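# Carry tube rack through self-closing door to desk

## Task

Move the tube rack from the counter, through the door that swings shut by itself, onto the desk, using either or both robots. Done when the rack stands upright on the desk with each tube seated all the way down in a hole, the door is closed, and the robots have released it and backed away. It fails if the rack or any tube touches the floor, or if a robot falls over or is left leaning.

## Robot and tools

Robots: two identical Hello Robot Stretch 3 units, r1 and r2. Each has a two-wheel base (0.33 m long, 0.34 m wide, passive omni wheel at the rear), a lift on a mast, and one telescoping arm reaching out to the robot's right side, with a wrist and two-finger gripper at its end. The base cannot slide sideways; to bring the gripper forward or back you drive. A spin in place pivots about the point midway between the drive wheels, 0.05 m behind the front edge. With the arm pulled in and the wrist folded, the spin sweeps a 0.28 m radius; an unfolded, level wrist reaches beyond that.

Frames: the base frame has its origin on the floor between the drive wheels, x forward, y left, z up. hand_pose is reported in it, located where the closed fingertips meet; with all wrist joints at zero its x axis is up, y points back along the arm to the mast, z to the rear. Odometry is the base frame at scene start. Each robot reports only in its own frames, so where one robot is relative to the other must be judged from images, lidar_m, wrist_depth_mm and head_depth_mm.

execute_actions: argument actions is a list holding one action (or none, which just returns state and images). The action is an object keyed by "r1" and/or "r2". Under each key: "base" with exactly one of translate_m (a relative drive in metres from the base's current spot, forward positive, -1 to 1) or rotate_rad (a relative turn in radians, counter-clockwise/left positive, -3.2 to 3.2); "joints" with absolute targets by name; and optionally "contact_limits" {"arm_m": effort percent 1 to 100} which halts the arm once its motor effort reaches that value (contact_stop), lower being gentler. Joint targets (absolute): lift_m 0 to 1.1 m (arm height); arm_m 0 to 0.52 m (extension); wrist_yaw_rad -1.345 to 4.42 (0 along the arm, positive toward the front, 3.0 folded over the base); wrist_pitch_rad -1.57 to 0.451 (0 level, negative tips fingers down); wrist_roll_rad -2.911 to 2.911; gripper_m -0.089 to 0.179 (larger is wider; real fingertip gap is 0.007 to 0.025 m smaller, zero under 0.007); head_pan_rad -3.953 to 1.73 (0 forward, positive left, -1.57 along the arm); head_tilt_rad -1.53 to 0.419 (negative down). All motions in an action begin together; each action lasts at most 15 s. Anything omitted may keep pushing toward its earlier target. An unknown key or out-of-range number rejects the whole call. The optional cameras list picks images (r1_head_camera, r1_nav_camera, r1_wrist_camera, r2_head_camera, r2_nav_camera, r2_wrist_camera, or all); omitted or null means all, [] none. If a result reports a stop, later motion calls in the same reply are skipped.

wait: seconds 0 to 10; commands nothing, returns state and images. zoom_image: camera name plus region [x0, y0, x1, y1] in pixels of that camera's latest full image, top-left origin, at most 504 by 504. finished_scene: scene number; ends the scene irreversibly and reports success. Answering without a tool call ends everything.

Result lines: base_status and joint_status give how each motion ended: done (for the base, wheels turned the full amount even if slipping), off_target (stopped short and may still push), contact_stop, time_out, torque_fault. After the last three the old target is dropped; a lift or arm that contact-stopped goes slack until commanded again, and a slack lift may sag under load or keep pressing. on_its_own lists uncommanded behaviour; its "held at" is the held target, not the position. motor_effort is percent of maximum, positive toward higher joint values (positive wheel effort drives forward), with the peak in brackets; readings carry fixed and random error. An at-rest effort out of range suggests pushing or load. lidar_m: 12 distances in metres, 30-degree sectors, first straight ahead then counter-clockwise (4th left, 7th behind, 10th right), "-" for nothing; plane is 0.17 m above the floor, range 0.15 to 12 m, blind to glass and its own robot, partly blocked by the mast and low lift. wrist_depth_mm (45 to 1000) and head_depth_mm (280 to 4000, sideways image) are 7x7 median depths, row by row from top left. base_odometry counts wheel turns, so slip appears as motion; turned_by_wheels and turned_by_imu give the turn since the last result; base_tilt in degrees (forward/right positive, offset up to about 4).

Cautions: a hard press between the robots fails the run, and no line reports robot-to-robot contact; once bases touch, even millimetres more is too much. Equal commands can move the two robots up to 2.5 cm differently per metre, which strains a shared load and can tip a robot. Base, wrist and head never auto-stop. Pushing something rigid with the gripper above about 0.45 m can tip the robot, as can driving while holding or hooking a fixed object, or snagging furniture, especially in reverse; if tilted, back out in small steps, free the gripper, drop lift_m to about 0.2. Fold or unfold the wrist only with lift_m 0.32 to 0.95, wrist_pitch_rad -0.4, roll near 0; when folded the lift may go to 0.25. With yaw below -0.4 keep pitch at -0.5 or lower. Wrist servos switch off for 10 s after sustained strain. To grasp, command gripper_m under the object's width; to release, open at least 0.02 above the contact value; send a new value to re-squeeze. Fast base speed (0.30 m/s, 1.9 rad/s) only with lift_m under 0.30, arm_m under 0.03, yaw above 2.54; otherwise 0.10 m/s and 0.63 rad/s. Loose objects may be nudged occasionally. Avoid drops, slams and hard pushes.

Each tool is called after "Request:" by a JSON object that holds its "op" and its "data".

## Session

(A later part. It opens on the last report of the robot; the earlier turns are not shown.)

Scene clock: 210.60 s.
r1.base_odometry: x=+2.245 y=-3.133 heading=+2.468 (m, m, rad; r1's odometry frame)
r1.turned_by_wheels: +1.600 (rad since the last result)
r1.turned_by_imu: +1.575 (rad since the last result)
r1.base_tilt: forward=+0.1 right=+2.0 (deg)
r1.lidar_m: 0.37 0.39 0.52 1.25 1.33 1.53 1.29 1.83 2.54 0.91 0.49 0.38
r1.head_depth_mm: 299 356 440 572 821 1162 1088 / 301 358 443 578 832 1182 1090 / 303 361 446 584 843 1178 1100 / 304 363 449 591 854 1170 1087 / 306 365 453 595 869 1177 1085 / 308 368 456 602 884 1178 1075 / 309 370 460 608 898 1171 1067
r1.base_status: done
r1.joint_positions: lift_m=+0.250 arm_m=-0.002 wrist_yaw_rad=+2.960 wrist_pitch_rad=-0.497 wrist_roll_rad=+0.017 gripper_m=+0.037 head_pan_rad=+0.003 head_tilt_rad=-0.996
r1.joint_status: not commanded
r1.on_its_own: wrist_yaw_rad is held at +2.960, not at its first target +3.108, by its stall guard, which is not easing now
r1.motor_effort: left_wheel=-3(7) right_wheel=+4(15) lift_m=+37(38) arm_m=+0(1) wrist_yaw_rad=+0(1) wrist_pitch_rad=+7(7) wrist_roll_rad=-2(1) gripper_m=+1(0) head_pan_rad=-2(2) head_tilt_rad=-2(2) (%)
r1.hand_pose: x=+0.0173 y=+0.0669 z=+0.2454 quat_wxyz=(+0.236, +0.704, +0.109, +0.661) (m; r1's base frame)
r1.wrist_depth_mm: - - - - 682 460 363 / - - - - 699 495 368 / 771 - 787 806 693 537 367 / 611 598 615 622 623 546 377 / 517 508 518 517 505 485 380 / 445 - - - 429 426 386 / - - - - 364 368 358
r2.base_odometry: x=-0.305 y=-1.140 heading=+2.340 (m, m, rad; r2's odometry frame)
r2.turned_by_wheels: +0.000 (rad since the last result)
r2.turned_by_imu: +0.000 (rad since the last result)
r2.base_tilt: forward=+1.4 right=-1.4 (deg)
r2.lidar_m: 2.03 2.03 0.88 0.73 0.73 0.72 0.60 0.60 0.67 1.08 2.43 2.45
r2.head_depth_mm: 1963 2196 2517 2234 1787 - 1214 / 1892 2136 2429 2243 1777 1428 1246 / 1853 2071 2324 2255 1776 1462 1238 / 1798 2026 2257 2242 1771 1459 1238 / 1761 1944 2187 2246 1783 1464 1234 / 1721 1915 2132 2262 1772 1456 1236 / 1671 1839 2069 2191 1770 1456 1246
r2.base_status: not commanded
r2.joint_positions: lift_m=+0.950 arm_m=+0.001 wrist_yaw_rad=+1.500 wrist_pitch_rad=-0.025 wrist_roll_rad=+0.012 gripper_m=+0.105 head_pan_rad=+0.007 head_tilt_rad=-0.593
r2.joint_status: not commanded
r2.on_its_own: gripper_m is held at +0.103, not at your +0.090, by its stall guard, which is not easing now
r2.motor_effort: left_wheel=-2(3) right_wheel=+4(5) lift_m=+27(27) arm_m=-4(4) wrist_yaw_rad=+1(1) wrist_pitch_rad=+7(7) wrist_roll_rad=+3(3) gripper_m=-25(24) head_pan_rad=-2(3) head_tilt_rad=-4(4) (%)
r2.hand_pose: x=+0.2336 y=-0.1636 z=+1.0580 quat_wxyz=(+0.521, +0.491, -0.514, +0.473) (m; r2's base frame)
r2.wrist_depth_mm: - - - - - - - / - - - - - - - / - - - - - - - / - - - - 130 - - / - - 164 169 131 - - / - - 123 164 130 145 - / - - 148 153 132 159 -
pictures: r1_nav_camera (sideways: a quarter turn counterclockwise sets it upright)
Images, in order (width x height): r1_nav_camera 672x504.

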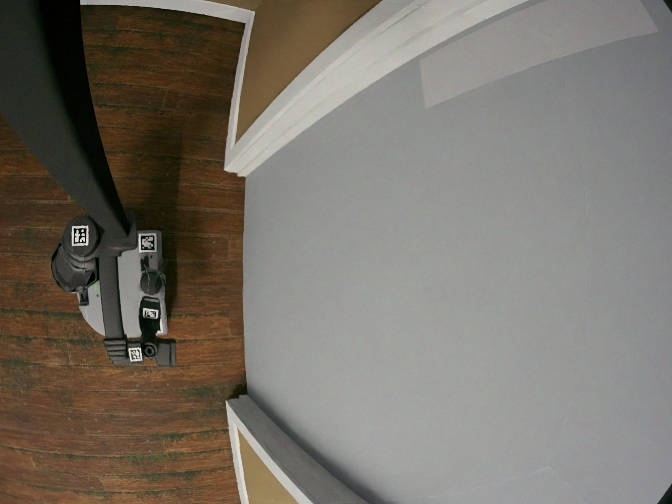

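Centred. Push through.

Request:
{"op": "execute_actions", "data": {"actions": [{"r1":{"base":{"translate_m":0.6}}}], "cameras": []}}

Request:
{"op": "execute_actions", "data": {"actions": [{"r1":{"base":{"translate_m":0.5}}}], "cameras": []}}

Request:
{"op": "execute_actions", "data": {"actions": [{"r1":{"base":{"translate_m":0.5}}}], "cameras": []}}

Request:
{"op": "execute_actions", "data": {"actions": [{"r1":{"base":{"translate_m":0.4}}}], "cameras": ["r2_nav_camera","r1_nav_camera"]}}

Scene clock: 218.13 s.
r1.base_odometry: x=+1.776 y=-2.758 heading=+2.467 (m, m, rad; r1's odometry frame)
r1.turned_by_wheels: +0.000 (rad since the last result)
r1.turned_by_imu: -0.057 (rad since the last result)
r1.base_tilt: forward=+0.1 right=+1.9 (deg)
r1.lidar_m: - - 0.15 0.22 1.29 1.78 1.59 2.11 2.60 0.21 0.15 -
r1.head_depth_mm: - - - - - - 1057 / - - - - - - 1040 / - - - - - - 462 / - - - - - - - / - - - - - - - / - - - - - - 1034 / - - - - - - 1023
r1.base_status: translate_m off_target (by the wheels' count: +0.5999 of +0.6000)
r1.joint_positions: lift_m=+0.250 arm_m=-0.002 wrist_yaw_rad=+2.968 wrist_pitch_rad=-0.501 wrist_roll_rad=+0.017 gripper_m=+0.037 head_pan_rad=-0.033 head_tilt_rad=-1.021
r1.joint_status: not commanded
r1.on_its_own: wrist_yaw_rad is held at +2.960, not at its first target +3.108, by its stall guard, which is not easing now; right_wheel is at rest, and its effort (+26) is outside its rest range (-18 to +18)
r1.motor_effort: left_wheel=+6(51) right_wheel=+26(78) lift_m=+38(40) arm_m=+0(1) wrist_yaw_rad=-6(23) wrist_pitch_rad=+9(11) wrist_roll_rad=-2(2) gripper_m=+3(4) head_pan_rad=+12(16) head_tilt_rad=+11(14) (%)
r1.hand_pose: x=+0.0155 y=+0.0667 z=+0.2445 quat_wxyz=(+0.235, +0.703, +0.114, +0.662) (m; r1's base frame)
r1.wrist_depth_mm: - - - 308 119 74 53 / - - - 336 124 76 54 / 791 - 735 379 128 77 55 / 618 601 595 428 134 80 56 / 501 497 530 419 139 81 57 / 446 - - - 122 84 58 / - - - - 173 86 59
r2.base_odometry: x=-0.305 y=-1.140 heading=+2.340 (m, m, rad; r2's odometry frame)
r2.turned_by_wheels: +0.000 (rad since the last result)
r2.turned_by_imu: -0.001 (rad since the last result)
r2.base_tilt: forward=+1.4 right=-1.4 (deg)
r2.lidar_m: 2.04 2.03 0.88 0.73 0.73 0.72 0.60 0.60 0.67 1.08 2.43 2.46
r2.head_depth_mm: 1978 2177 2497 2262 1785 - 1216 / 1914 2156 2411 2256 1763 1437 1238 / 1866 2091 2349 2277 1773 1468 1238 / 1813 2022 2261 2270 1765 1460 1242 / 1767 1942 2194 2248 1773 1463 1239 / 1708 1912 2130 2242 1772 1457 1237 / 1669 1850 2036 2217 1764 1462 1240
r2.base_status: not commanded
r2.joint_positions: lift_m=+0.950 arm_m=+0.001 wrist_yaw_rad=+1.500 wrist_pitch_rad=-0.025 wrist_roll_rad=+0.012 gripper_m=+0.105 head_pan_rad=+0.007 head_tilt_rad=-0.593
r2.joint_status: not commanded
r2.on_its_own: gripper_m is held at +0.103, not at your +0.090, by its stall guard, which is not easing now
r2.motor_effort: left_wheel=-3(3) right_wheel=+3(5) lift_m=+27(27) arm_m=-4(4) wrist_yaw_rad=+0(0) wrist_pitch_rad=+7(7) wrist_roll_rad=+3(3) gripper_m=-24(24) head_pan_rad=-3(2) head_tilt_rad=-4(4) (%)
r2.hand_pose: x=+0.2336 y=-0.1636 z=+1.0580 quat_wxyz=(+0.521, +0.491, -0.514, +0.473) (m; r2's base frame)
r2.wrist_depth_mm: - - - - - - - / - - - - - - - / - - - - - - - / - - - - 129 - - / - - 164 169 131 - - / - - 123 164 130 146 - / - - 149 153 133 159 -
pictures: none
No camera images: the call's "cameras" was empty. Leave "cameras" out to get every camera's image.

Scene clock: 221.23 s.
r1.base_odometry: x=+1.386 y=-2.447 heading=+2.468 (m, m, rad; r1's odometry frame)
r1.turned_by_wheels: +0.001 (rad since the last result)
r1.turned_by_imu: -0.042 (rad since the last result)
r1.base_tilt: forward=+0.0 right=+2.0 (deg)
r1.lidar_m: - - 0.15 0.19 1.28 1.71 1.59 1.59 2.62 0.24 0.15 -
r1.head_depth_mm: - - - - - - 1041 / - - - - - - 1054 / - - - - - - - / - - - - - - 690 / - - - - - - 521 / - - - - - - 653 / - - - - - - 1022
r1.base_status: translate_m off_target (by the wheels' count: +0.4998 of +0.5000)
r1.joint_positions: lift_m=+0.250 arm_m=-0.002 wrist_yaw_rad=+2.972 wrist_pitch_rad=-0.500 wrist_roll_rad=+0.017 gripper_m=+0.037 head_pan_rad=+0.001 head_tilt_rad=-1.011
r1.joint_status: not commanded
r1.on_its_own: wrist_yaw_rad is held at +2.960, not at its first target +3.108, by its stall guard, which is not easing now; left_wheel is at rest, and its effort (+34) is outside its rest range (-18 to +18)
r1.motor_effort: left_wheel=+34(52) right_wheel=+6(79) lift_m=+38(40) arm_m=+0(0) wrist_yaw_rad=-9(14) wrist_pitch_rad=+8(9) wrist_roll_rad=-2(2) gripper_m=+4(3) head_pan_rad=-1(13) head_tilt_rad=+5(14) (%)
r1.hand_pose: x=+0.0147 y=+0.0670 z=+0.2447 quat_wxyz=(+0.233, +0.703, +0.115, +0.662) (m; r1's base frame)
r1.wrist_depth_mm: - - 435 271 116 74 54 / - - 712 299 121 76 55 / 804 - 621 332 126 78 56 / 606 609 580 376 133 80 57 / 511 508 513 407 137 83 59 / 444 - - - 122 85 60 / - - - - 164 88 61
r2.base_odometry: x=-0.305 y=-1.140 heading=+2.340 (m, m, rad; r2's odometry frame)
r2.turned_by_wheels: +0.000 (rad since the last result)
r2.turned_by_imu: +0.000 (rad since the last result)
r2.base_tilt: forward=+1.4 right=-1.4 (deg)
r2.lidar_m: 2.03 2.03 0.88 0.73 0.73 0.72 0.60 0.60 0.67 1.08 2.42 2.45
r2.head_depth_mm: 1947 2188 2491 2287 1793 - 1210 / 1924 2142 2430 2241 1765 1419 1243 / 1856 2059 2341 2279 1768 1461 1240 / 1795 1990 2277 2223 1770 1457 1246 / 1770 1940 2187 2252 1768 1475 1244 / 1727 1886 2132 2232 1769 1462 1233 / 1671 1830 2039 2185 1770 1454 1247
r2.base_status: not commanded
r2.joint_positions: lift_m=+0.950 arm_m=+0.001 wrist_yaw_rad=+1.500 wrist_pitch_rad=-0.025 wrist_roll_rad=+0.012 gripper_m=+0.105 head_pan_rad=+0.007 head_tilt_rad=-0.593
r2.joint_status: not commanded
r2.on_its_own: gripper_m is held at +0.103, not at your +0.090, by its stall guard, which is not easing now
r2.motor_effort: left_wheel=-3(3) right_wheel=+4(5) lift_m=+27(27) arm_m=-4(4) wrist_yaw_rad=+1(0) wrist_pitch_rad=+7(7) wrist_roll_rad=+3(3) gripper_m=-24(24) head_pan_rad=-2(3) head_tilt_rad=-4(4) (%)
r2.hand_pose: x=+0.2336 y=-0.1636 z=+1.0580 quat_wxyz=(+0.521, +0.491, -0.514, +0.473) (m; r2's base frame)
r2.wrist_depth_mm: - - - - - - - / - - - - - - - / - - - - - - - / - - - - 130 - - / - - 164 169 131 - - / - - 123 163 130 146 - / - - 149 153 133 160 -
pictures: none
No camera images: the call's "cameras" was empty. Leave "cameras" out to get every camera's image.

Scene clock: 224.37 s.
r1.base_odometry: x=+0.995 y=-2.135 heading=+2.470 (m, m, rad; r1's odometry frame)
r1.turned_by_wheels: +0.001 (rad since the last result)
r1.turned_by_imu: +0.000 (rad since the last result)
r1.base_tilt: forward=+0.1 right=+1.9 (deg)
r1.lidar_m: - - 0.15 0.19 1.29 1.73 1.59 1.60 2.60 0.24 0.15 -
r1.head_depth_mm: - - - - - - 1045 / - - - - - - 1040 / - - - - - - - / - - - - - - - / - - - - - - - / - - - - - - 1019 / - - - - - - 1018
r1.base_status: translate_m off_target (by the wheels' count: +0.4997 of +0.5000)
r1.joint_positions: lift_m=+0.250 arm_m=-0.002 wrist_yaw_rad=+2.973 wrist_pitch_rad=-0.500 wrist_roll_rad=+0.017 gripper_m=+0.037 head_pan_rad=+0.007 head_tilt_rad=-1.017
r1.joint_status: not commanded
r1.on_its_own: wrist_yaw_rad is held at +2.960, not at its first target +3.108, by its stall guard, which is not easing now; left_wheel is at rest, and its effort (+38) is outside its rest range (-18 to +18)
r1.motor_effort: left_wheel=+38(51) right_wheel=+7(66) lift_m=+38(39) arm_m=+0(0) wrist_yaw_rad=-11(14) wrist_pitch_rad=+8(10) wrist_roll_rad=-1(2) gripper_m=+2(3) head_pan_rad=-3(13) head_tilt_rad=+8(13) (%)
r1.hand_pose: x=+0.0145 y=+0.0671 z=+0.2448 quat_wxyz=(+0.233, +0.703, +0.115, +0.662) (m; r1's base frame)
r1.wrist_depth_mm: - - 440 273 117 74 54 / - - 491 305 121 76 55 / 806 - 633 338 127 78 56 / 619 624 587 381 133 80 57 / 502 504 520 409 137 82 58 / 441 - - - 123 85 60 / - - - - 165 88 61
r2.base_odometry: x=-0.305 y=-1.140 heading=+2.340 (m, m, rad; r2's odometry frame)
r2.turned_by_wheels: +0.000 (rad since the last result)
r2.turned_by_imu: +0.000 (rad since the last result)
r2.base_tilt: forward=+1.3 right=-1.4 (deg)
r2.lidar_m: 2.03 2.03 0.88 0.73 0.73 0.72 0.60 0.60 0.67 1.08 2.42 2.45
r2.head_depth_mm: 1967 2219 2499 2256 1786 - 1223 / 1910 2162 2440 2261 1770 1422 1238 / 1850 2058 2316 2263 1785 1464 1246 / 1819 1991 2249 2244 1768 1453 1242 / 1763 1950 2192 2268 1765 1465 1239 / 1706 1888 2109 2235 1775 1467 1236 / 1684 1847 2060 2183 1771 1455 1237
r2.base_status: not commanded
r2.joint_positions: lift_m=+0.950 arm_m=+0.001 wrist_yaw_rad=+1.500 wrist_pitch_rad=-0.025 wrist_roll_rad=+0.012 gripper_m=+0.105 head_pan_rad=+0.007 head_tilt_rad=-0.593
r2.joint_status: not commanded
r2.on_its_own: gripper_m is held at +0.103, not at your +0.090, by its stall guard, which is not easing now
r2.motor_effort: left_wheel=-3(2) right_wheel=+5(5) lift_m=+27(27) arm_m=-4(4) wrist_yaw_rad=-1(0) wrist_pitch_rad=+7(7) wrist_roll_rad=+3(3) gripper_m=-24(24) head_pan_rad=-2(3) head_tilt_rad=-3(4) (%)
r2.hand_pose: x=+0.2336 y=-0.1636 z=+1.0580 quat_wxyz=(+0.521, +0.491, -0.514, +0.473) (m; r2's base frame)
r2.wrist_depth_mm: - - - - - - - / - - - - - - - / - - - - - - - / - - - - 130 - - / - - 164 170 131 - - / - - 122 164 130 145 - / - - 148 154 132 159 -
pictures: none
No camera images: the call's "cameras" was empty. Leave "cameras" out to get every camera's image.

Scene clock: 227.93 s.
r1.base_odometry: x=+0.681 y=-1.887 heading=+2.470 (m, m, rad; r1's odometry frame)
r1.turned_by_wheels: +0.000 (rad since the last result)
r1.turned_by_imu: +0.015 (rad since the last result)
r1.base_tilt: forward=+0.1 right=+1.9 (deg)
r1.lidar_m: - - 0.15 0.19 1.31 1.77 1.59 2.10 2.58 0.23 0.15 -
r1.head_depth_mm: - - - - - - 1054 / - - - - - - 1043 / - - - - - - 466 / - - - - - - - / - - - - - - - / - - - - - - 1026 / - - - - - - 1021
r1.base_status: translate_m off_target (by the wheels' count: +0.3999 of +0.4000)
r1.joint_positions: lift_m=+0.250 arm_m=-0.002 wrist_yaw_rad=+2.973 wrist_pitch_rad=-0.500 wrist_roll_rad=+0.017 gripper_m=+0.037 head_pan_rad=-0.005 head_tilt_rad=-1.021
r1.joint_status: not commanded
r1.on_its_own: wrist_yaw_rad is held at +2.960, not at its first target +3.108, by its stall guard, which is not easing now
r1.motor_effort: left_wheel=+14(56) right_wheel=+14(78) lift_m=+38(39) arm_m=+0(0) wrist_yaw_rad=-10(19) wrist_pitch_rad=+9(10) wrist_roll_rad=-2(2) gripper_m=+4(4) head_pan_rad=+2(13) head_tilt_rad=+10(13) (%)
r1.hand_pose: x=+0.0145 y=+0.0670 z=+0.2447 quat_wxyz=(+0.233, +0.703, +0.115, +0.662) (m; r1's base frame)
r1.wrist_depth_mm: - - - 276 116 73 53 / - - 925 307 121 75 54 / 769 - 736 344 126 77 56 / 621 601 587 384 132 80 57 / 508 504 532 415 136 82 58 / 442 - - - 121 84 59 / - - - - 163 86 60
r2.base_odometry: x=-0.305 y=-1.140 heading=+2.340 (m, m, rad; r2's odometry frame)
r2.turned_by_wheels: +0.000 (rad since the last result)
r2.turned_by_imu: -0.001 (rad since the last result)
r2.base_tilt: forward=+1.3 right=-1.4 (deg)
r2.lidar_m: 2.03 2.02 0.88 0.73 0.73 0.72 0.60 0.60 0.67 1.08 2.42 2.45
r2.head_depth_mm: 1952 2215 2526 2262 1780 - 1214 / 1908 2166 2394 2274 1763 1422 1249 / 1846 2084 2347 2281 1765 1450 1241 / 1799 2008 2234 2250 1771 1463 1238 / 1774 1951 2186 2252 1754 1461 1240 / 1724 1902 2126 2239 1758 1453 1226 / 1684 1835 2069 2187 1785 1447 1236
r2.base_status: not commanded
r2.joint_positions: lift_m=+0.950 arm_m=+0.001 wrist_yaw_rad=+1.500 wrist_pitch_rad=-0.025 wrist_roll_rad=+0.012 gripper_m=+0.105 head_pan_rad=+0.007 head_tilt_rad=-0.593
r2.joint_status: not commanded
r2.on_its_own: gripper_m is held at +0.103, not at your +0.090, by its stall guard, which is not easing now
r2.motor_effort: left_wheel=-2(3) right_wheel=+4(4) lift_m=+27(27) arm_m=-4(4) wrist_yaw_rad=-1(1) wrist_pitch_rad=+7(7) wrist_roll_rad=+3(3) gripper_m=-25(25) head_pan_rad=-4(3) head_tilt_rad=-3(3) (%)
r2.hand_pose: x=+0.2336 y=-0.1636 z=+1.0580 quat_wxyz=(+0.521, +0.491, -0.514, +0.473) (m; r2's base frame)
r2.wrist_depth_mm: - - - - - - - / - - - - - - - / - - - - - - - / - - - - 130 - - / - - 165 169 131 - - / - - 123 163 130 145 - / - - 149 153 133 159 -
pictures: r1_nav_camera (sideways: a quarter turn counterclockwise sets it upright), r2_nav_camera (sideways: a quarter turn counterclockwise sets it upright)
Images, in order (width x height): r1_nav_camera 672x504, r2_nav_camera 672x504.

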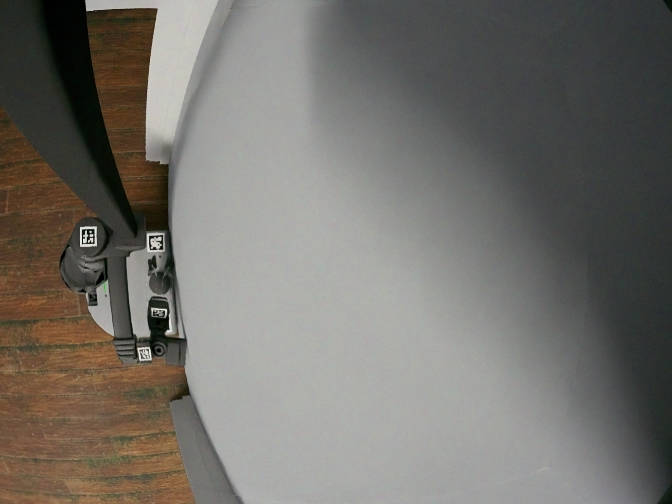

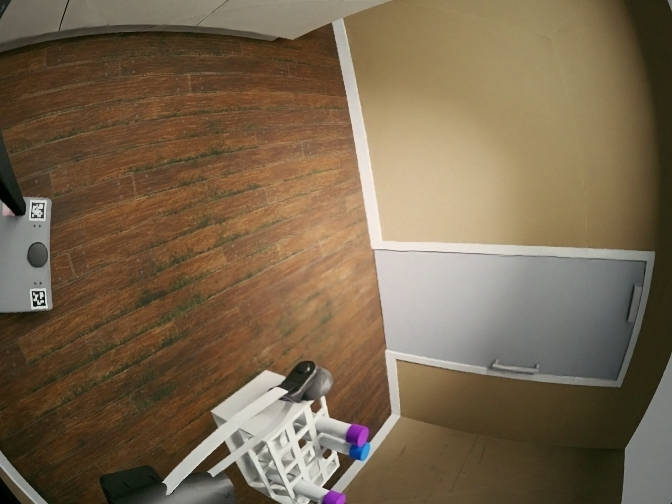

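Request:
{"op": "execute_actions", "data": {"actions": [{"r1":{"base":{"translate_m":-0.12}}}], "cameras": []}}

Request:
{"op": "execute_actions", "data": {"actions": [{"r1":{"base":{"rotate_rad":0.3}}}], "cameras": []}}

Request:
{"op": "execute_actions", "data": {"actions": [{"r1":{"base":{"translate_m":0.5}}}], "cameras": ["r1_nav_camera"]}}

Scene clock: 230.63 s.
r1.base_odometry: x=+0.775 y=-1.961 heading=+2.470 (m, m, rad; r1's odometry frame)
r1.turned_by_wheels: +0.000 (rad since the last result)
r1.turned_by_imu: +0.000 (rad since the last result)
r1.base_tilt: forward=+0.0 right=+1.9 (deg)
r1.lidar_m: 0.17 0.18 0.24 0.46 1.30 1.70 1.47 1.48 2.60 0.48 0.25 0.18
r1.head_depth_mm: - - - - 364 707 1081 / - - - - 358 689 1098 / - - - - 353 669 1100 / - - - - 348 652 1097 / - - - - 344 636 1089 / - - - - 338 620 1080 / - - - - 335 606 1063
r1.base_status: done
r1.joint_positions: lift_m=+0.250 arm_m=-0.002 wrist_yaw_rad=+2.962 wrist_pitch_rad=-0.498 wrist_roll_rad=+0.017 gripper_m=+0.037 head_pan_rad=-0.005 head_tilt_rad=-1.000
r1.joint_status: not commanded
r1.on_its_own: wrist_yaw_rad is held at +2.960, not at its first target +3.108, by its stall guard, which is not easing now
r1.motor_effort: left_wheel=-1(7) right_wheel=+0(9) lift_m=+37(38) arm_m=+0(0) wrist_yaw_rad=-1(10) wrist_pitch_rad=+7(9) wrist_roll_rad=-2(2) gripper_m=+0(3) head_pan_rad=+2(2) head_tilt_rad=+0(10) (%)
r1.hand_pose: x=+0.0170 y=+0.0668 z=+0.2451 quat_wxyz=(+0.237, +0.703, +0.110, +0.661) (m; r1's base frame)
r1.wrist_depth_mm: - - - 467 343 218 160 / - - - 518 353 224 163 / 795 - 793 561 368 231 166 / 609 608 626 600 391 238 170 / 503 502 516 531 385 243 174 / 441 - - - 356 251 177 / - - - - 361 257 181
r2.base_odometry: x=-0.305 y=-1.140 heading=+2.340 (m, m, rad; r2's odometry frame)
r2.turned_by_wheels: +0.000 (rad since the last result)
r2.turned_by_imu: +0.000 (rad since the last result)
r2.base_tilt: forward=+1.3 right=-1.3 (deg)
r2.lidar_m: 2.04 2.03 0.88 0.73 0.73 0.72 0.60 0.60 0.67 1.08 2.42 2.46
r2.head_depth_mm: 1966 2188 2544 2271 1793 - 1211 / 1904 2126 2421 2264 1789 1433 1243 / 1862 2073 2342 2246 1766 1464 1237 / 1814 2021 2259 2229 1779 1461 1236 / 1768 1954 2170 2248 1767 1464 1232 / 1724 1915 2096 2253 1759 1458 1239 / 1664 1843 2057 2182 1781 1447 1240
r2.base_status: not commanded
r2.joint_positions: lift_m=+0.950 arm_m=+0.001 wrist_yaw_rad=+1.500 wrist_pitch_rad=-0.025 wrist_roll_rad=+0.012 gripper_m=+0.105 head_pan_rad=+0.007 head_tilt_rad=-0.593
r2.joint_status: not commanded
r2.on_its_own: gripper_m is held at +0.103, not at your +0.090, by its stall guard, which is not easing now
r2.motor_effort: left_wheel=-3(3) right_wheel=+5(5) lift_m=+27(27) arm_m=-4(4) wrist_yaw_rad=+0(1) wrist_pitch_rad=+7(7) wrist_roll_rad=+3(3) gripper_m=-24(24) head_pan_rad=-3(3) head_tilt_rad=-4(3) (%)
r2.hand_pose: x=+0.2336 y=-0.1636 z=+1.0580 quat_wxyz=(+0.521, +0.491, -0.514, +0.473) (m; r2's base frame)
r2.wrist_depth_mm: - - - - - - - / - - - - - - - / - - - - - - - / - - - - 130 - - / - - 164 169 131 - - / - - 123 164 131 146 - / - - 149 154 132 159 -
pictures: none
No camera images: the call's "cameras" was empty. Leave "cameras" out to get every camera's image.

Scene clock: 232.07 s.
r1.base_odometry: x=+0.775 y=-1.961 heading=+2.770 (m, m, rad; r1's odometry frame)
r1.turned_by_wheels: +0.300 (rad since the last result)
r1.turned_by_imu: +0.295 (rad since the last result)
r1.base_tilt: forward=+0.1 right=+2.0 (deg)
r1.lidar_m: 0.17 0.20 0.36 1.27 1.48 1.92 1.47 2.24 2.48 0.34 0.20 0.17
r1.head_depth_mm: - - - - 308 444 1032 / - - - - 320 493 1040 / - - - - 334 553 1082 / - - - - 350 632 1092 / - - - - 379 737 1089 / - - - 303 414 880 1079 / - - - 313 455 1092 1064
r1.base_status: done
r1.joint_positions: lift_m=+0.250 arm_m=-0.002 wrist_yaw_rad=+2.962 wrist_pitch_rad=-0.498 wrist_roll_rad=+0.017 gripper_m=+0.037 head_pan_rad=-0.005 head_tilt_rad=-1.000
r1.joint_status: not commanded
r1.on_its_own: wrist_yaw_rad is held at +2.960, not at its first target +3.108, by its stall guard, which is not easing now
r1.motor_effort: left_wheel=-3(7) right_wheel=+4(10) lift_m=+38(37) arm_m=+0(0) wrist_yaw_rad=-1(1) wrist_pitch_rad=+8(7) wrist_roll_rad=-1(2) gripper_m=-1(0) head_pan_rad=+2(2) head_tilt_rad=+0(0) (%)
r1.hand_pose: x=+0.0170 y=+0.0668 z=+0.2451 quat_wxyz=(+0.236, +0.703, +0.110, +0.661) (m; r1's base frame)
r1.wrist_depth_mm: - - - - 449 335 209 / - - - - 479 331 206 / 806 - 798 788 530 325 204 / 610 612 617 616 567 320 202 / 499 511 518 518 499 315 199 / 440 - - - 432 312 198 / - - - - 364 303 194
r2.base_odometry: x=-0.305 y=-1.140 heading=+2.340 (m, m, rad; r2's odometry frame)
r2.turned_by_wheels: +0.000 (rad since the last result)
r2.turned_by_imu: +0.000 (rad since the last result)
r2.base_tilt: forward=+1.3 right=-1.3 (deg)
r2.lidar_m: 2.03 2.03 0.88 0.73 0.73 0.72 0.60 0.60 0.67 1.08 2.42 2.45
r2.head_depth_mm: 1961 2190 2507 2264 1778 - 1215 / 1912 2177 2456 2229 1763 1422 1244 / 1879 2071 2354 2266 1759 1463 1238 / 1808 2011 2246 2252 1769 1466 1240 / 1767 1953 2180 2246 1787 1461 1246 / 1703 1906 2137 2244 1764 1447 1236 / 1679 1834 2028 2219 1771 1453 1235
r2.base_status: not commanded
r2.joint_positions: lift_m=+0.950 arm_m=+0.001 wrist_yaw_rad=+1.500 wrist_pitch_rad=-0.025 wrist_roll_rad=+0.012 gripper_m=+0.105 head_pan_rad=+0.007 head_tilt_rad=-0.593
r2.joint_status: not commanded
r2.on_its_own: gripper_m is held at +0.103, not at your +0.090, by its stall guard, which is not easing now
r2.motor_effort: left_wheel=-3(3) right_wheel=+5(4) lift_m=+27(27) arm_m=-4(4) wrist_yaw_rad=+0(0) wrist_pitch_rad=+7(7) wrist_roll_rad=+3(3) gripper_m=-25(24) head_pan_rad=-2(3) head_tilt_rad=-3(4) (%)
r2.hand_pose: x=+0.2336 y=-0.1636 z=+1.0580 quat_wxyz=(+0.521, +0.491, -0.514, +0.473) (m; r2's base frame)
r2.wrist_depth_mm: - - - - - - - / - - - - - - - / - - - - - - - / - - - - 129 - - / - - 164 169 131 - - / - - 122 163 130 146 - / - - 149 153 133 159 -
pictures: none
No camera images: the call's "cameras" was empty. Leave "cameras" out to get every camera's image.

Scene clock: 235.30 s.
r1.base_odometry: x=+0.310 y=-1.780 heading=+2.771 (m, m, rad; r1's odometry frame)
r1.turned_by_wheels: +0.001 (rad since the last result)
r1.turned_by_imu: -0.345 (rad since the last result)
r1.base_tilt: forward=+0.1 right=+1.9 (deg)
r1.lidar_m: - - 0.15 0.19 1.27 1.66 2.05 1.61 2.65 0.23 0.15 -
r1.head_depth_mm: - - - - - - 1042 / - - - - - - 1039 / - - - - - - - / - - - - - - 757 / - - - - - - 375 / - - - - - - 784 / - - - - - - 1019
r1.base_status: translate_m off_target (by the wheels' count: +0.4998 of +0.5000)
r1.joint_positions: lift_m=+0.250 arm_m=-0.002 wrist_yaw_rad=+2.973 wrist_pitch_rad=-0.499 wrist_roll_rad=+0.017 gripper_m=+0.037 head_pan_rad=-0.002 head_tilt_rad=-1.015
r1.joint_status: not commanded
r1.on_its_own: wrist_yaw_rad is held at +2.960, not at its first target +3.108, by its stall guard, which is not easing now; left_wheel is at rest, and its effort (+29) is outside its rest range (-18 to +18)
r1.motor_effort: left_wheel=+29(58) right_wheel=+9(100) lift_m=+39(40) arm_m=+0(1) wrist_yaw_rad=-11(29) wrist_pitch_rad=+8(11) wrist_roll_rad=-1(2) gripper_m=+4(4) head_pan_rad=+1(14) head_tilt_rad=+7(13) (%)
r1.hand_pose: x=+0.0145 y=+0.0671 z=+0.2448 quat_wxyz=(+0.233, +0.703, +0.115, +0.662) (m; r1's base frame)
r1.wrist_depth_mm: - - 413 276 116 74 54 / - - 448 302 121 76 55 / 809 - 504 335 127 78 56 / 610 621 570 384 133 80 57 / 502 508 523 410 137 82 58 / 442 - - - 122 85 59 / - - - - 164 87 61
r2.base_odometry: x=-0.305 y=-1.140 heading=+2.340 (m, m, rad; r2's odometry frame)
r2.turned_by_wheels: +0.000 (rad since the last result)
r2.turned_by_imu: +0.000 (rad since the last result)
r2.base_tilt: forward=+1.4 right=-1.3 (deg)
r2.lidar_m: 2.03 2.03 0.88 0.73 0.73 0.72 0.60 0.60 0.67 1.08 2.42 2.41
r2.head_depth_mm: 1939 2170 2490 2268 1768 - 1224 / 1890 2123 2401 2245 1789 1442 1241 / 1859 2057 2314 2258 1776 1472 1235 / 1796 2002 2237 2218 1778 1460 1250 / 1752 1953 2199 2239 1793 1451 1238 / 1706 1901 2128 2225 1769 1458 1238 / 1669 1838 2051 2195 1774 1454 1239
r2.base_status: not commanded
r2.joint_positions: lift_m=+0.950 arm_m=+0.001 wrist_yaw_rad=+1.500 wrist_pitch_rad=-0.025 wrist_roll_rad=+0.012 gripper_m=+0.105 head_pan_rad=+0.007 head_tilt_rad=-0.593
r2.joint_status: not commanded
r2.on_its_own: gripper_m is held at +0.103, not at your +0.090, by its stall guard, which is not easing now
r2.motor_effort: left_wheel=-3(3) right_wheel=+4(5) lift_m=+27(27) arm_m=-4(4) wrist_yaw_rad=+0(1) wrist_pitch_rad=+7(7) wrist_roll_rad=+3(3) gripper_m=-24(23) head_pan_rad=-2(2) head_tilt_rad=-4(4) (%)
r2.hand_pose: x=+0.2336 y=-0.1636 z=+1.0580 quat_wxyz=(+0.521, +0.491, -0.514, +0.473) (m; r2's base frame)
r2.wrist_depth_mm: - - - - - - - / - - - - - - - / - - - - - - - / - - - - 129 - - / - - 164 169 131 - - / - - 123 163 130 145 - / - - 148 153 133 160 -
pictures: r1_nav_camera (sideways: a quarter turn counterclockwise sets it upright)
Images, in order (width x height): r1_nav_camera 672x504.

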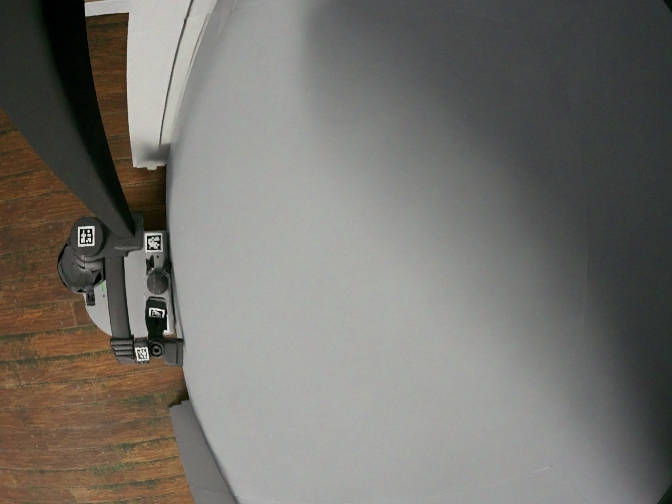

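Request:
{"op": "execute_actions", "data": {"actions": [{"r1":{"base":{"rotate_rad":0.25}}}], "cameras": []}}

Request:
{"op": "execute_actions", "data": {"actions": [{"r1":{"base":{"translate_m":0.4}}}], "cameras": []}}

Request:
{"op": "execute_actions", "data": {"actions": [{"r1":{"base":{"translate_m":0.4}}}], "cameras": ["r1_nav_camera","r2_nav_camera"]}}

Scene clock: 238.50 s.
r1.base_odometry: x=+0.310 y=-1.780 heading=+3.020 (m, m, rad; r1's odometry frame)
r1.turned_by_wheels: +0.249 (rad since the last result)
r1.turned_by_imu: +0.094 (rad since the last result)
r1.base_tilt: forward=+0.1 right=+1.9 (deg)
r1.lidar_m: - - 0.15 0.24 1.30 1.79 1.59 2.12 2.57 0.20 0.15 -
r1.head_depth_mm: - - - - - - 1046 / - - - - - - 1039 / - - - - - - - / - - - - - - - / - - - - - - - / - - - - - - 1025 / - - - - - - 1028
r1.base_status: rotate_rad off_target (by the wheels' count: +0.2491 of +0.2500)
r1.joint_positions: lift_m=+0.250 arm_m=-0.002 wrist_yaw_rad=+2.961 wrist_pitch_rad=-0.498 wrist_roll_rad=+0.017 gripper_m=+0.037 head_pan_rad=-0.007 head_tilt_rad=-0.999
r1.joint_status: not commanded
r1.on_its_own: wrist_yaw_rad is held at +2.960, not at its first target +3.108, by its stall guard, which is not easing now; right_wheel is at rest, and its effort (+43) is outside its rest range (-18 to +18)
r1.motor_effort: left_wheel=+1(13) right_wheel=+43(63) lift_m=+37(37) arm_m=-1(1) wrist_yaw_rad=-1(11) wrist_pitch_rad=+8(9) wrist_roll_rad=-2(1) gripper_m=-1(3) head_pan_rad=+3(12) head_tilt_rad=-1(7) (%)
r1.hand_pose: x=+0.0171 y=+0.0668 z=+0.2452 quat_wxyz=(+0.236, +0.703, +0.110, +0.661) (m; r1's base frame)
r1.wrist_depth_mm: - - - 331 124 76 55 / - - - 368 129 78 56 / 795 - 763 413 134 80 57 / 629 616 588 466 140 82 58 / 508 501 525 391 138 84 59 / 440 - - - 124 86 60 / - - - - 171 88 61
r2.base_odometry: x=-0.305 y=-1.140 heading=+2.340 (m, m, rad; r2's odometry frame)
r2.turned_by_wheels: +0.000 (rad since the last result)
r2.turned_by_imu: +0.000 (rad since the last result)
r2.base_tilt: forward=+1.4 right=-1.3 (deg)
r2.lidar_m: 2.03 2.03 0.88 0.73 0.73 0.72 0.60 0.60 0.67 1.08 2.42 2.45
r2.head_depth_mm: 1971 2206 2512 2259 1777 - 1216 / 1922 2135 2399 2237 1778 1431 1243 / 1852 2065 2345 2250 1756 1468 1240 / 1832 2002 2256 2237 1792 1465 1230 / 1758 1954 2184 2264 1777 1452 1241 / 1731 1891 2119 2245 1762 1463 1234 / 1671 1820 2069 2208 1775 1447 1234
r2.base_status: not commanded
r2.joint_positions: lift_m=+0.950 arm_m=+0.001 wrist_yaw_rad=+1.500 wrist_pitch_rad=-0.025 wrist_roll_rad=+0.012 gripper_m=+0.105 head_pan_rad=+0.007 head_tilt_rad=-0.593
r2.joint_status: not commanded
r2.on_its_own: gripper_m is held at +0.103, not at your +0.090, by its stall guard, which is not easing now
r2.motor_effort: left_wheel=-3(3) right_wheel=+5(5) lift_m=+27(27) arm_m=-4(4) wrist_yaw_rad=-1(0) wrist_pitch_rad=+7(7) wrist_roll_rad=+3(3) gripper_m=-24(24) head_pan_rad=-3(2) head_tilt_rad=-4(3) (%)
r2.hand_pose: x=+0.2336 y=-0.1636 z=+1.0580 quat_wxyz=(+0.521, +0.491, -0.514, +0.473) (m; r2's base frame)
r2.wrist_depth_mm: - - - - - - - / - - - - - - - / - - - - - - - / - - - - 129 - - / - - 163 169 131 - - / - - 123 164 130 145 - / - - 149 154 133 159 -
pictures: none
No camera images: the call's "cameras" was empty. Leave "cameras" out to get every camera's image.

Scene clock: 242.33 s.
r1.base_odometry: x=-0.087 y=-1.732 heading=+3.020 (m, m, rad; r1's odometry frame)
r1.turned_by_wheels: +0.000 (rad since the last result)
r1.turned_by_imu: -0.044 (rad since the last result)
r1.base_tilt: forward=+0.0 right=+1.9 (deg)
r1.lidar_m: - - 0.15 0.20 1.30 1.76 1.59 2.10 2.59 0.23 0.15 -
r1.head_depth_mm: - - - - - - 1057 / - - - - - - 1040 / - - - - - - 577 / - - - - - - - / - - - - - - - / - - - - - - 1021 / - - - - - - 1015
r1.base_status: done
r1.joint_positions: lift_m=+0.250 arm_m=-0.002 wrist_yaw_rad=+2.973 wrist_pitch_rad=-0.500 wrist_roll_rad=+0.017 gripper_m=+0.037 head_pan_rad=-0.014 head_tilt_rad=-1.019
r1.joint_status: not commanded
r1.on_its_own: wrist_yaw_rad is held at +2.960, not at its first target +3.108, by its stall guard, which is not easing now
r1.motor_effort: left_wheel=+9(54) right_wheel=+15(80) lift_m=+37(40) arm_m=-1(1) wrist_yaw_rad=-10(14) wrist_pitch_rad=+9(10) wrist_roll_rad=-2(1) gripper_m=+2(4) head_pan_rad=+5(13) head_tilt_rad=+10(14) (%)
r1.hand_pose: x=+0.0145 y=+0.0669 z=+0.2446 quat_wxyz=(+0.233, +0.703, +0.115, +0.662) (m; r1's base frame)
r1.wrist_depth_mm: - - - 279 116 73 53 / - - 943 309 121 75 54 / 795 - 738 343 126 77 55 / 609 599 586 389 133 80 57 / 496 505 521 436 137 82 58 / 439 - - - 122 84 59 / - - - - 163 86 60
r2.base_odometry: x=-0.305 y=-1.140 heading=+2.340 (m, m, rad; r2's odometry frame)
r2.turned_by_wheels: +0.000 (rad since the last result)
r2.turned_by_imu: -0.001 (rad since the last result)
r2.base_tilt: forward=+1.4 right=-1.4 (deg)
r2.lidar_m: 2.03 2.03 0.88 0.73 0.73 0.72 0.60 0.60 0.67 1.08 2.42 2.44
r2.head_depth_mm: 1961 2200 2524 2269 1781 - 1210 / 1936 2149 2389 2244 1782 1424 1245 / 1877 2074 2333 2248 1773 1449 1244 / 1816 2029 2232 2281 1779 1475 1244 / 1741 1948 2175 2252 1766 1469 1241 / 1700 1893 2118 2245 1748 1458 1238 / 1664 1846 2060 2166 1772 1445 1233
r2.base_status: not commanded
r2.joint_positions: lift_m=+0.950 arm_m=+0.001 wrist_yaw_rad=+1.500 wrist_pitch_rad=-0.025 wrist_roll_rad=+0.012 gripper_m=+0.105 head_pan_rad=+0.007 head_tilt_rad=-0.593
r2.joint_status: not commanded
r2.on_its_own: gripper_m is held at +0.103, not at your +0.090, by its stall guard, which is not easing now
r2.motor_effort: left_wheel=-2(3) right_wheel=+4(5) lift_m=+27(27) arm_m=-4(4) wrist_yaw_rad=-1(1) wrist_pitch_rad=+7(7) wrist_roll_rad=+3(3) gripper_m=-24(24) head_pan_rad=-3(2) head_tilt_rad=-4(4) (%)
r2.hand_pose: x=+0.2336 y=-0.1636 z=+1.0580 quat_wxyz=(+0.521, +0.491, -0.514, +0.473) (m; r2's base frame)
r2.wrist_depth_mm: - - - - - - - / - - - - - - - / - - - - - - - / - - - - 129 - - / - - 164 169 131 - - / - - 123 163 130 145 - / - - 148 153 133 159 -
pictures: none
No camera images: the call's "cameras" was empty. Leave "cameras" out to get every camera's image.

Scene clock: 245.07 s.
r1.base_odometry: x=-0.484 y=-1.683 heading=+3.021 (m, m, rad; r1's odometry frame)
r1.turned_by_wheels: +0.001 (rad since the last result)
r1.turned_by_imu: -0.014 (rad since the last result)
r1.base_tilt: forward=-0.1 right=+1.9 (deg)
r1.lidar_m: - - 0.15 0.19 1.31 1.74 1.59 1.60 2.60 0.24 0.15 -
r1.head_depth_mm: - - - - - - 1044 / - - - - - - 1040 / - - - - - - - / - - - - - - - / - - - - - - - / - - - - - - 965 / - - - - - - 1019
r1.base_status: translate_m off_target (by the wheels' count: +0.3998 of +0.4000)
r1.joint_positions: lift_m=+0.250 arm_m=-0.002 wrist_yaw_rad=+2.974 wrist_pitch_rad=-0.499 wrist_roll_rad=+0.017 gripper_m=+0.037 head_pan_rad=+0.002 head_tilt_rad=-1.017
r1.joint_status: not commanded
r1.on_its_own: wrist_yaw_rad is held at +2.960, not at its first target +3.108, by its stall guard, which is not easing now; left_wheel is at rest, and its effort (+33) is outside its rest range (-18 to +18)
r1.motor_effort: left_wheel=+33(51) right_wheel=+9(90) lift_m=+38(39) arm_m=-1(1) wrist_yaw_rad=-11(12) wrist_pitch_rad=+9(10) wrist_roll_rad=-1(1) gripper_m=+3(4) head_pan_rad=-1(12) head_tilt_rad=+8(12) (%)
r1.hand_pose: x=+0.0145 y=+0.0670 z=+0.2448 quat_wxyz=(+0.233, +0.703, +0.115, +0.662) (m; r1's base frame)
r1.wrist_depth_mm: - - 457 273 116 74 54 / - - 942 306 122 76 55 / 798 - 707 333 126 78 56 / 617 598 577 381 133 80 57 / 502 509 530 416 137 82 58 / 438 - - - 122 85 59 / - - - - 164 87 61
r2.base_odometry: x=-0.305 y=-1.140 heading=+2.340 (m, m, rad; r2's odometry frame)
r2.turned_by_wheels: +0.000 (rad since the last result)
r2.turned_by_imu: +0.000 (rad since the last result)
r2.base_tilt: forward=+1.4 right=-1.3 (deg)
r2.lidar_m: 2.04 2.02 0.88 0.73 0.73 0.72 0.60 0.60 0.67 1.08 2.43 2.44
r2.head_depth_mm: 1988 2213 2505 2279 1783 - 1221 / 1911 2128 2423 2259 1779 1429 1237 / 1880 2072 2354 2248 1779 1459 1242 / 1803 1990 2252 2261 1782 1473 1243 / 1765 1955 2201 2244 1782 1456 1245 / 1725 1896 2124 2258 1773 1446 1240 / 1672 1832 2071 2205 1766 1457 1241
r2.base_status: not commanded
r2.joint_positions: lift_m=+0.950 arm_m=+0.001 wrist_yaw_rad=+1.500 wrist_pitch_rad=-0.025 wrist_roll_rad=+0.012 gripper_m=+0.105 head_pan_rad=+0.007 head_tilt_rad=-0.593
r2.joint_status: not commanded
r2.on_its_own: gripper_m is held at +0.103, not at your +0.090, by its stall guard, which is not easing now
r2.motor_effort: left_wheel=-2(3) right_wheel=+5(5) lift_m=+27(27) arm_m=-4(4) wrist_yaw_rad=-1(1) wrist_pitch_rad=+7(7) wrist_roll_rad=+3(3) gripper_m=-24(24) head_pan_rad=-3(3) head_tilt_rad=-4(4) (%)
r2.hand_pose: x=+0.2336 y=-0.1636 z=+1.0580 quat_wxyz=(+0.521, +0.491, -0.514, +0.473) (m; r2's base frame)
r2.wrist_depth_mm: - - - - - - - / - - - - - - - / - - - - - - - / - - - - 129 - - / - - 164 169 131 - - / - - 123 163 130 146 - / - - 149 153 133 160 -
pictures: r1_nav_camera (sideways: a quarter turn counterclockwise sets it upright), r2_nav_camera (sideways: a quarter turn counterclockwise sets it upright)
Images, in order (width x height): r1_nav_camera 672x504, r2_nav_camera 672x504.

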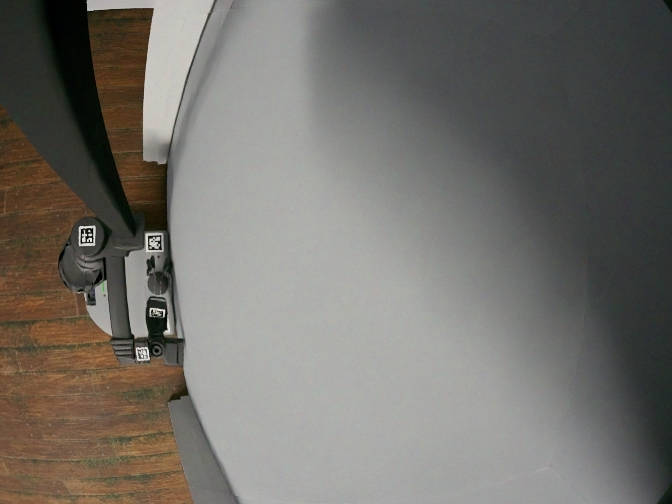

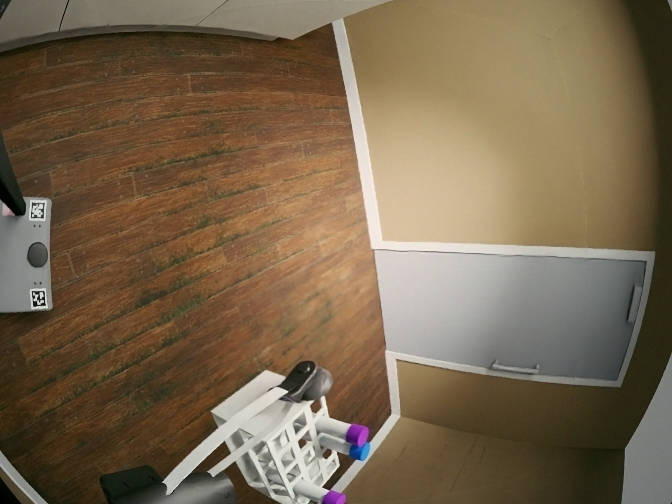

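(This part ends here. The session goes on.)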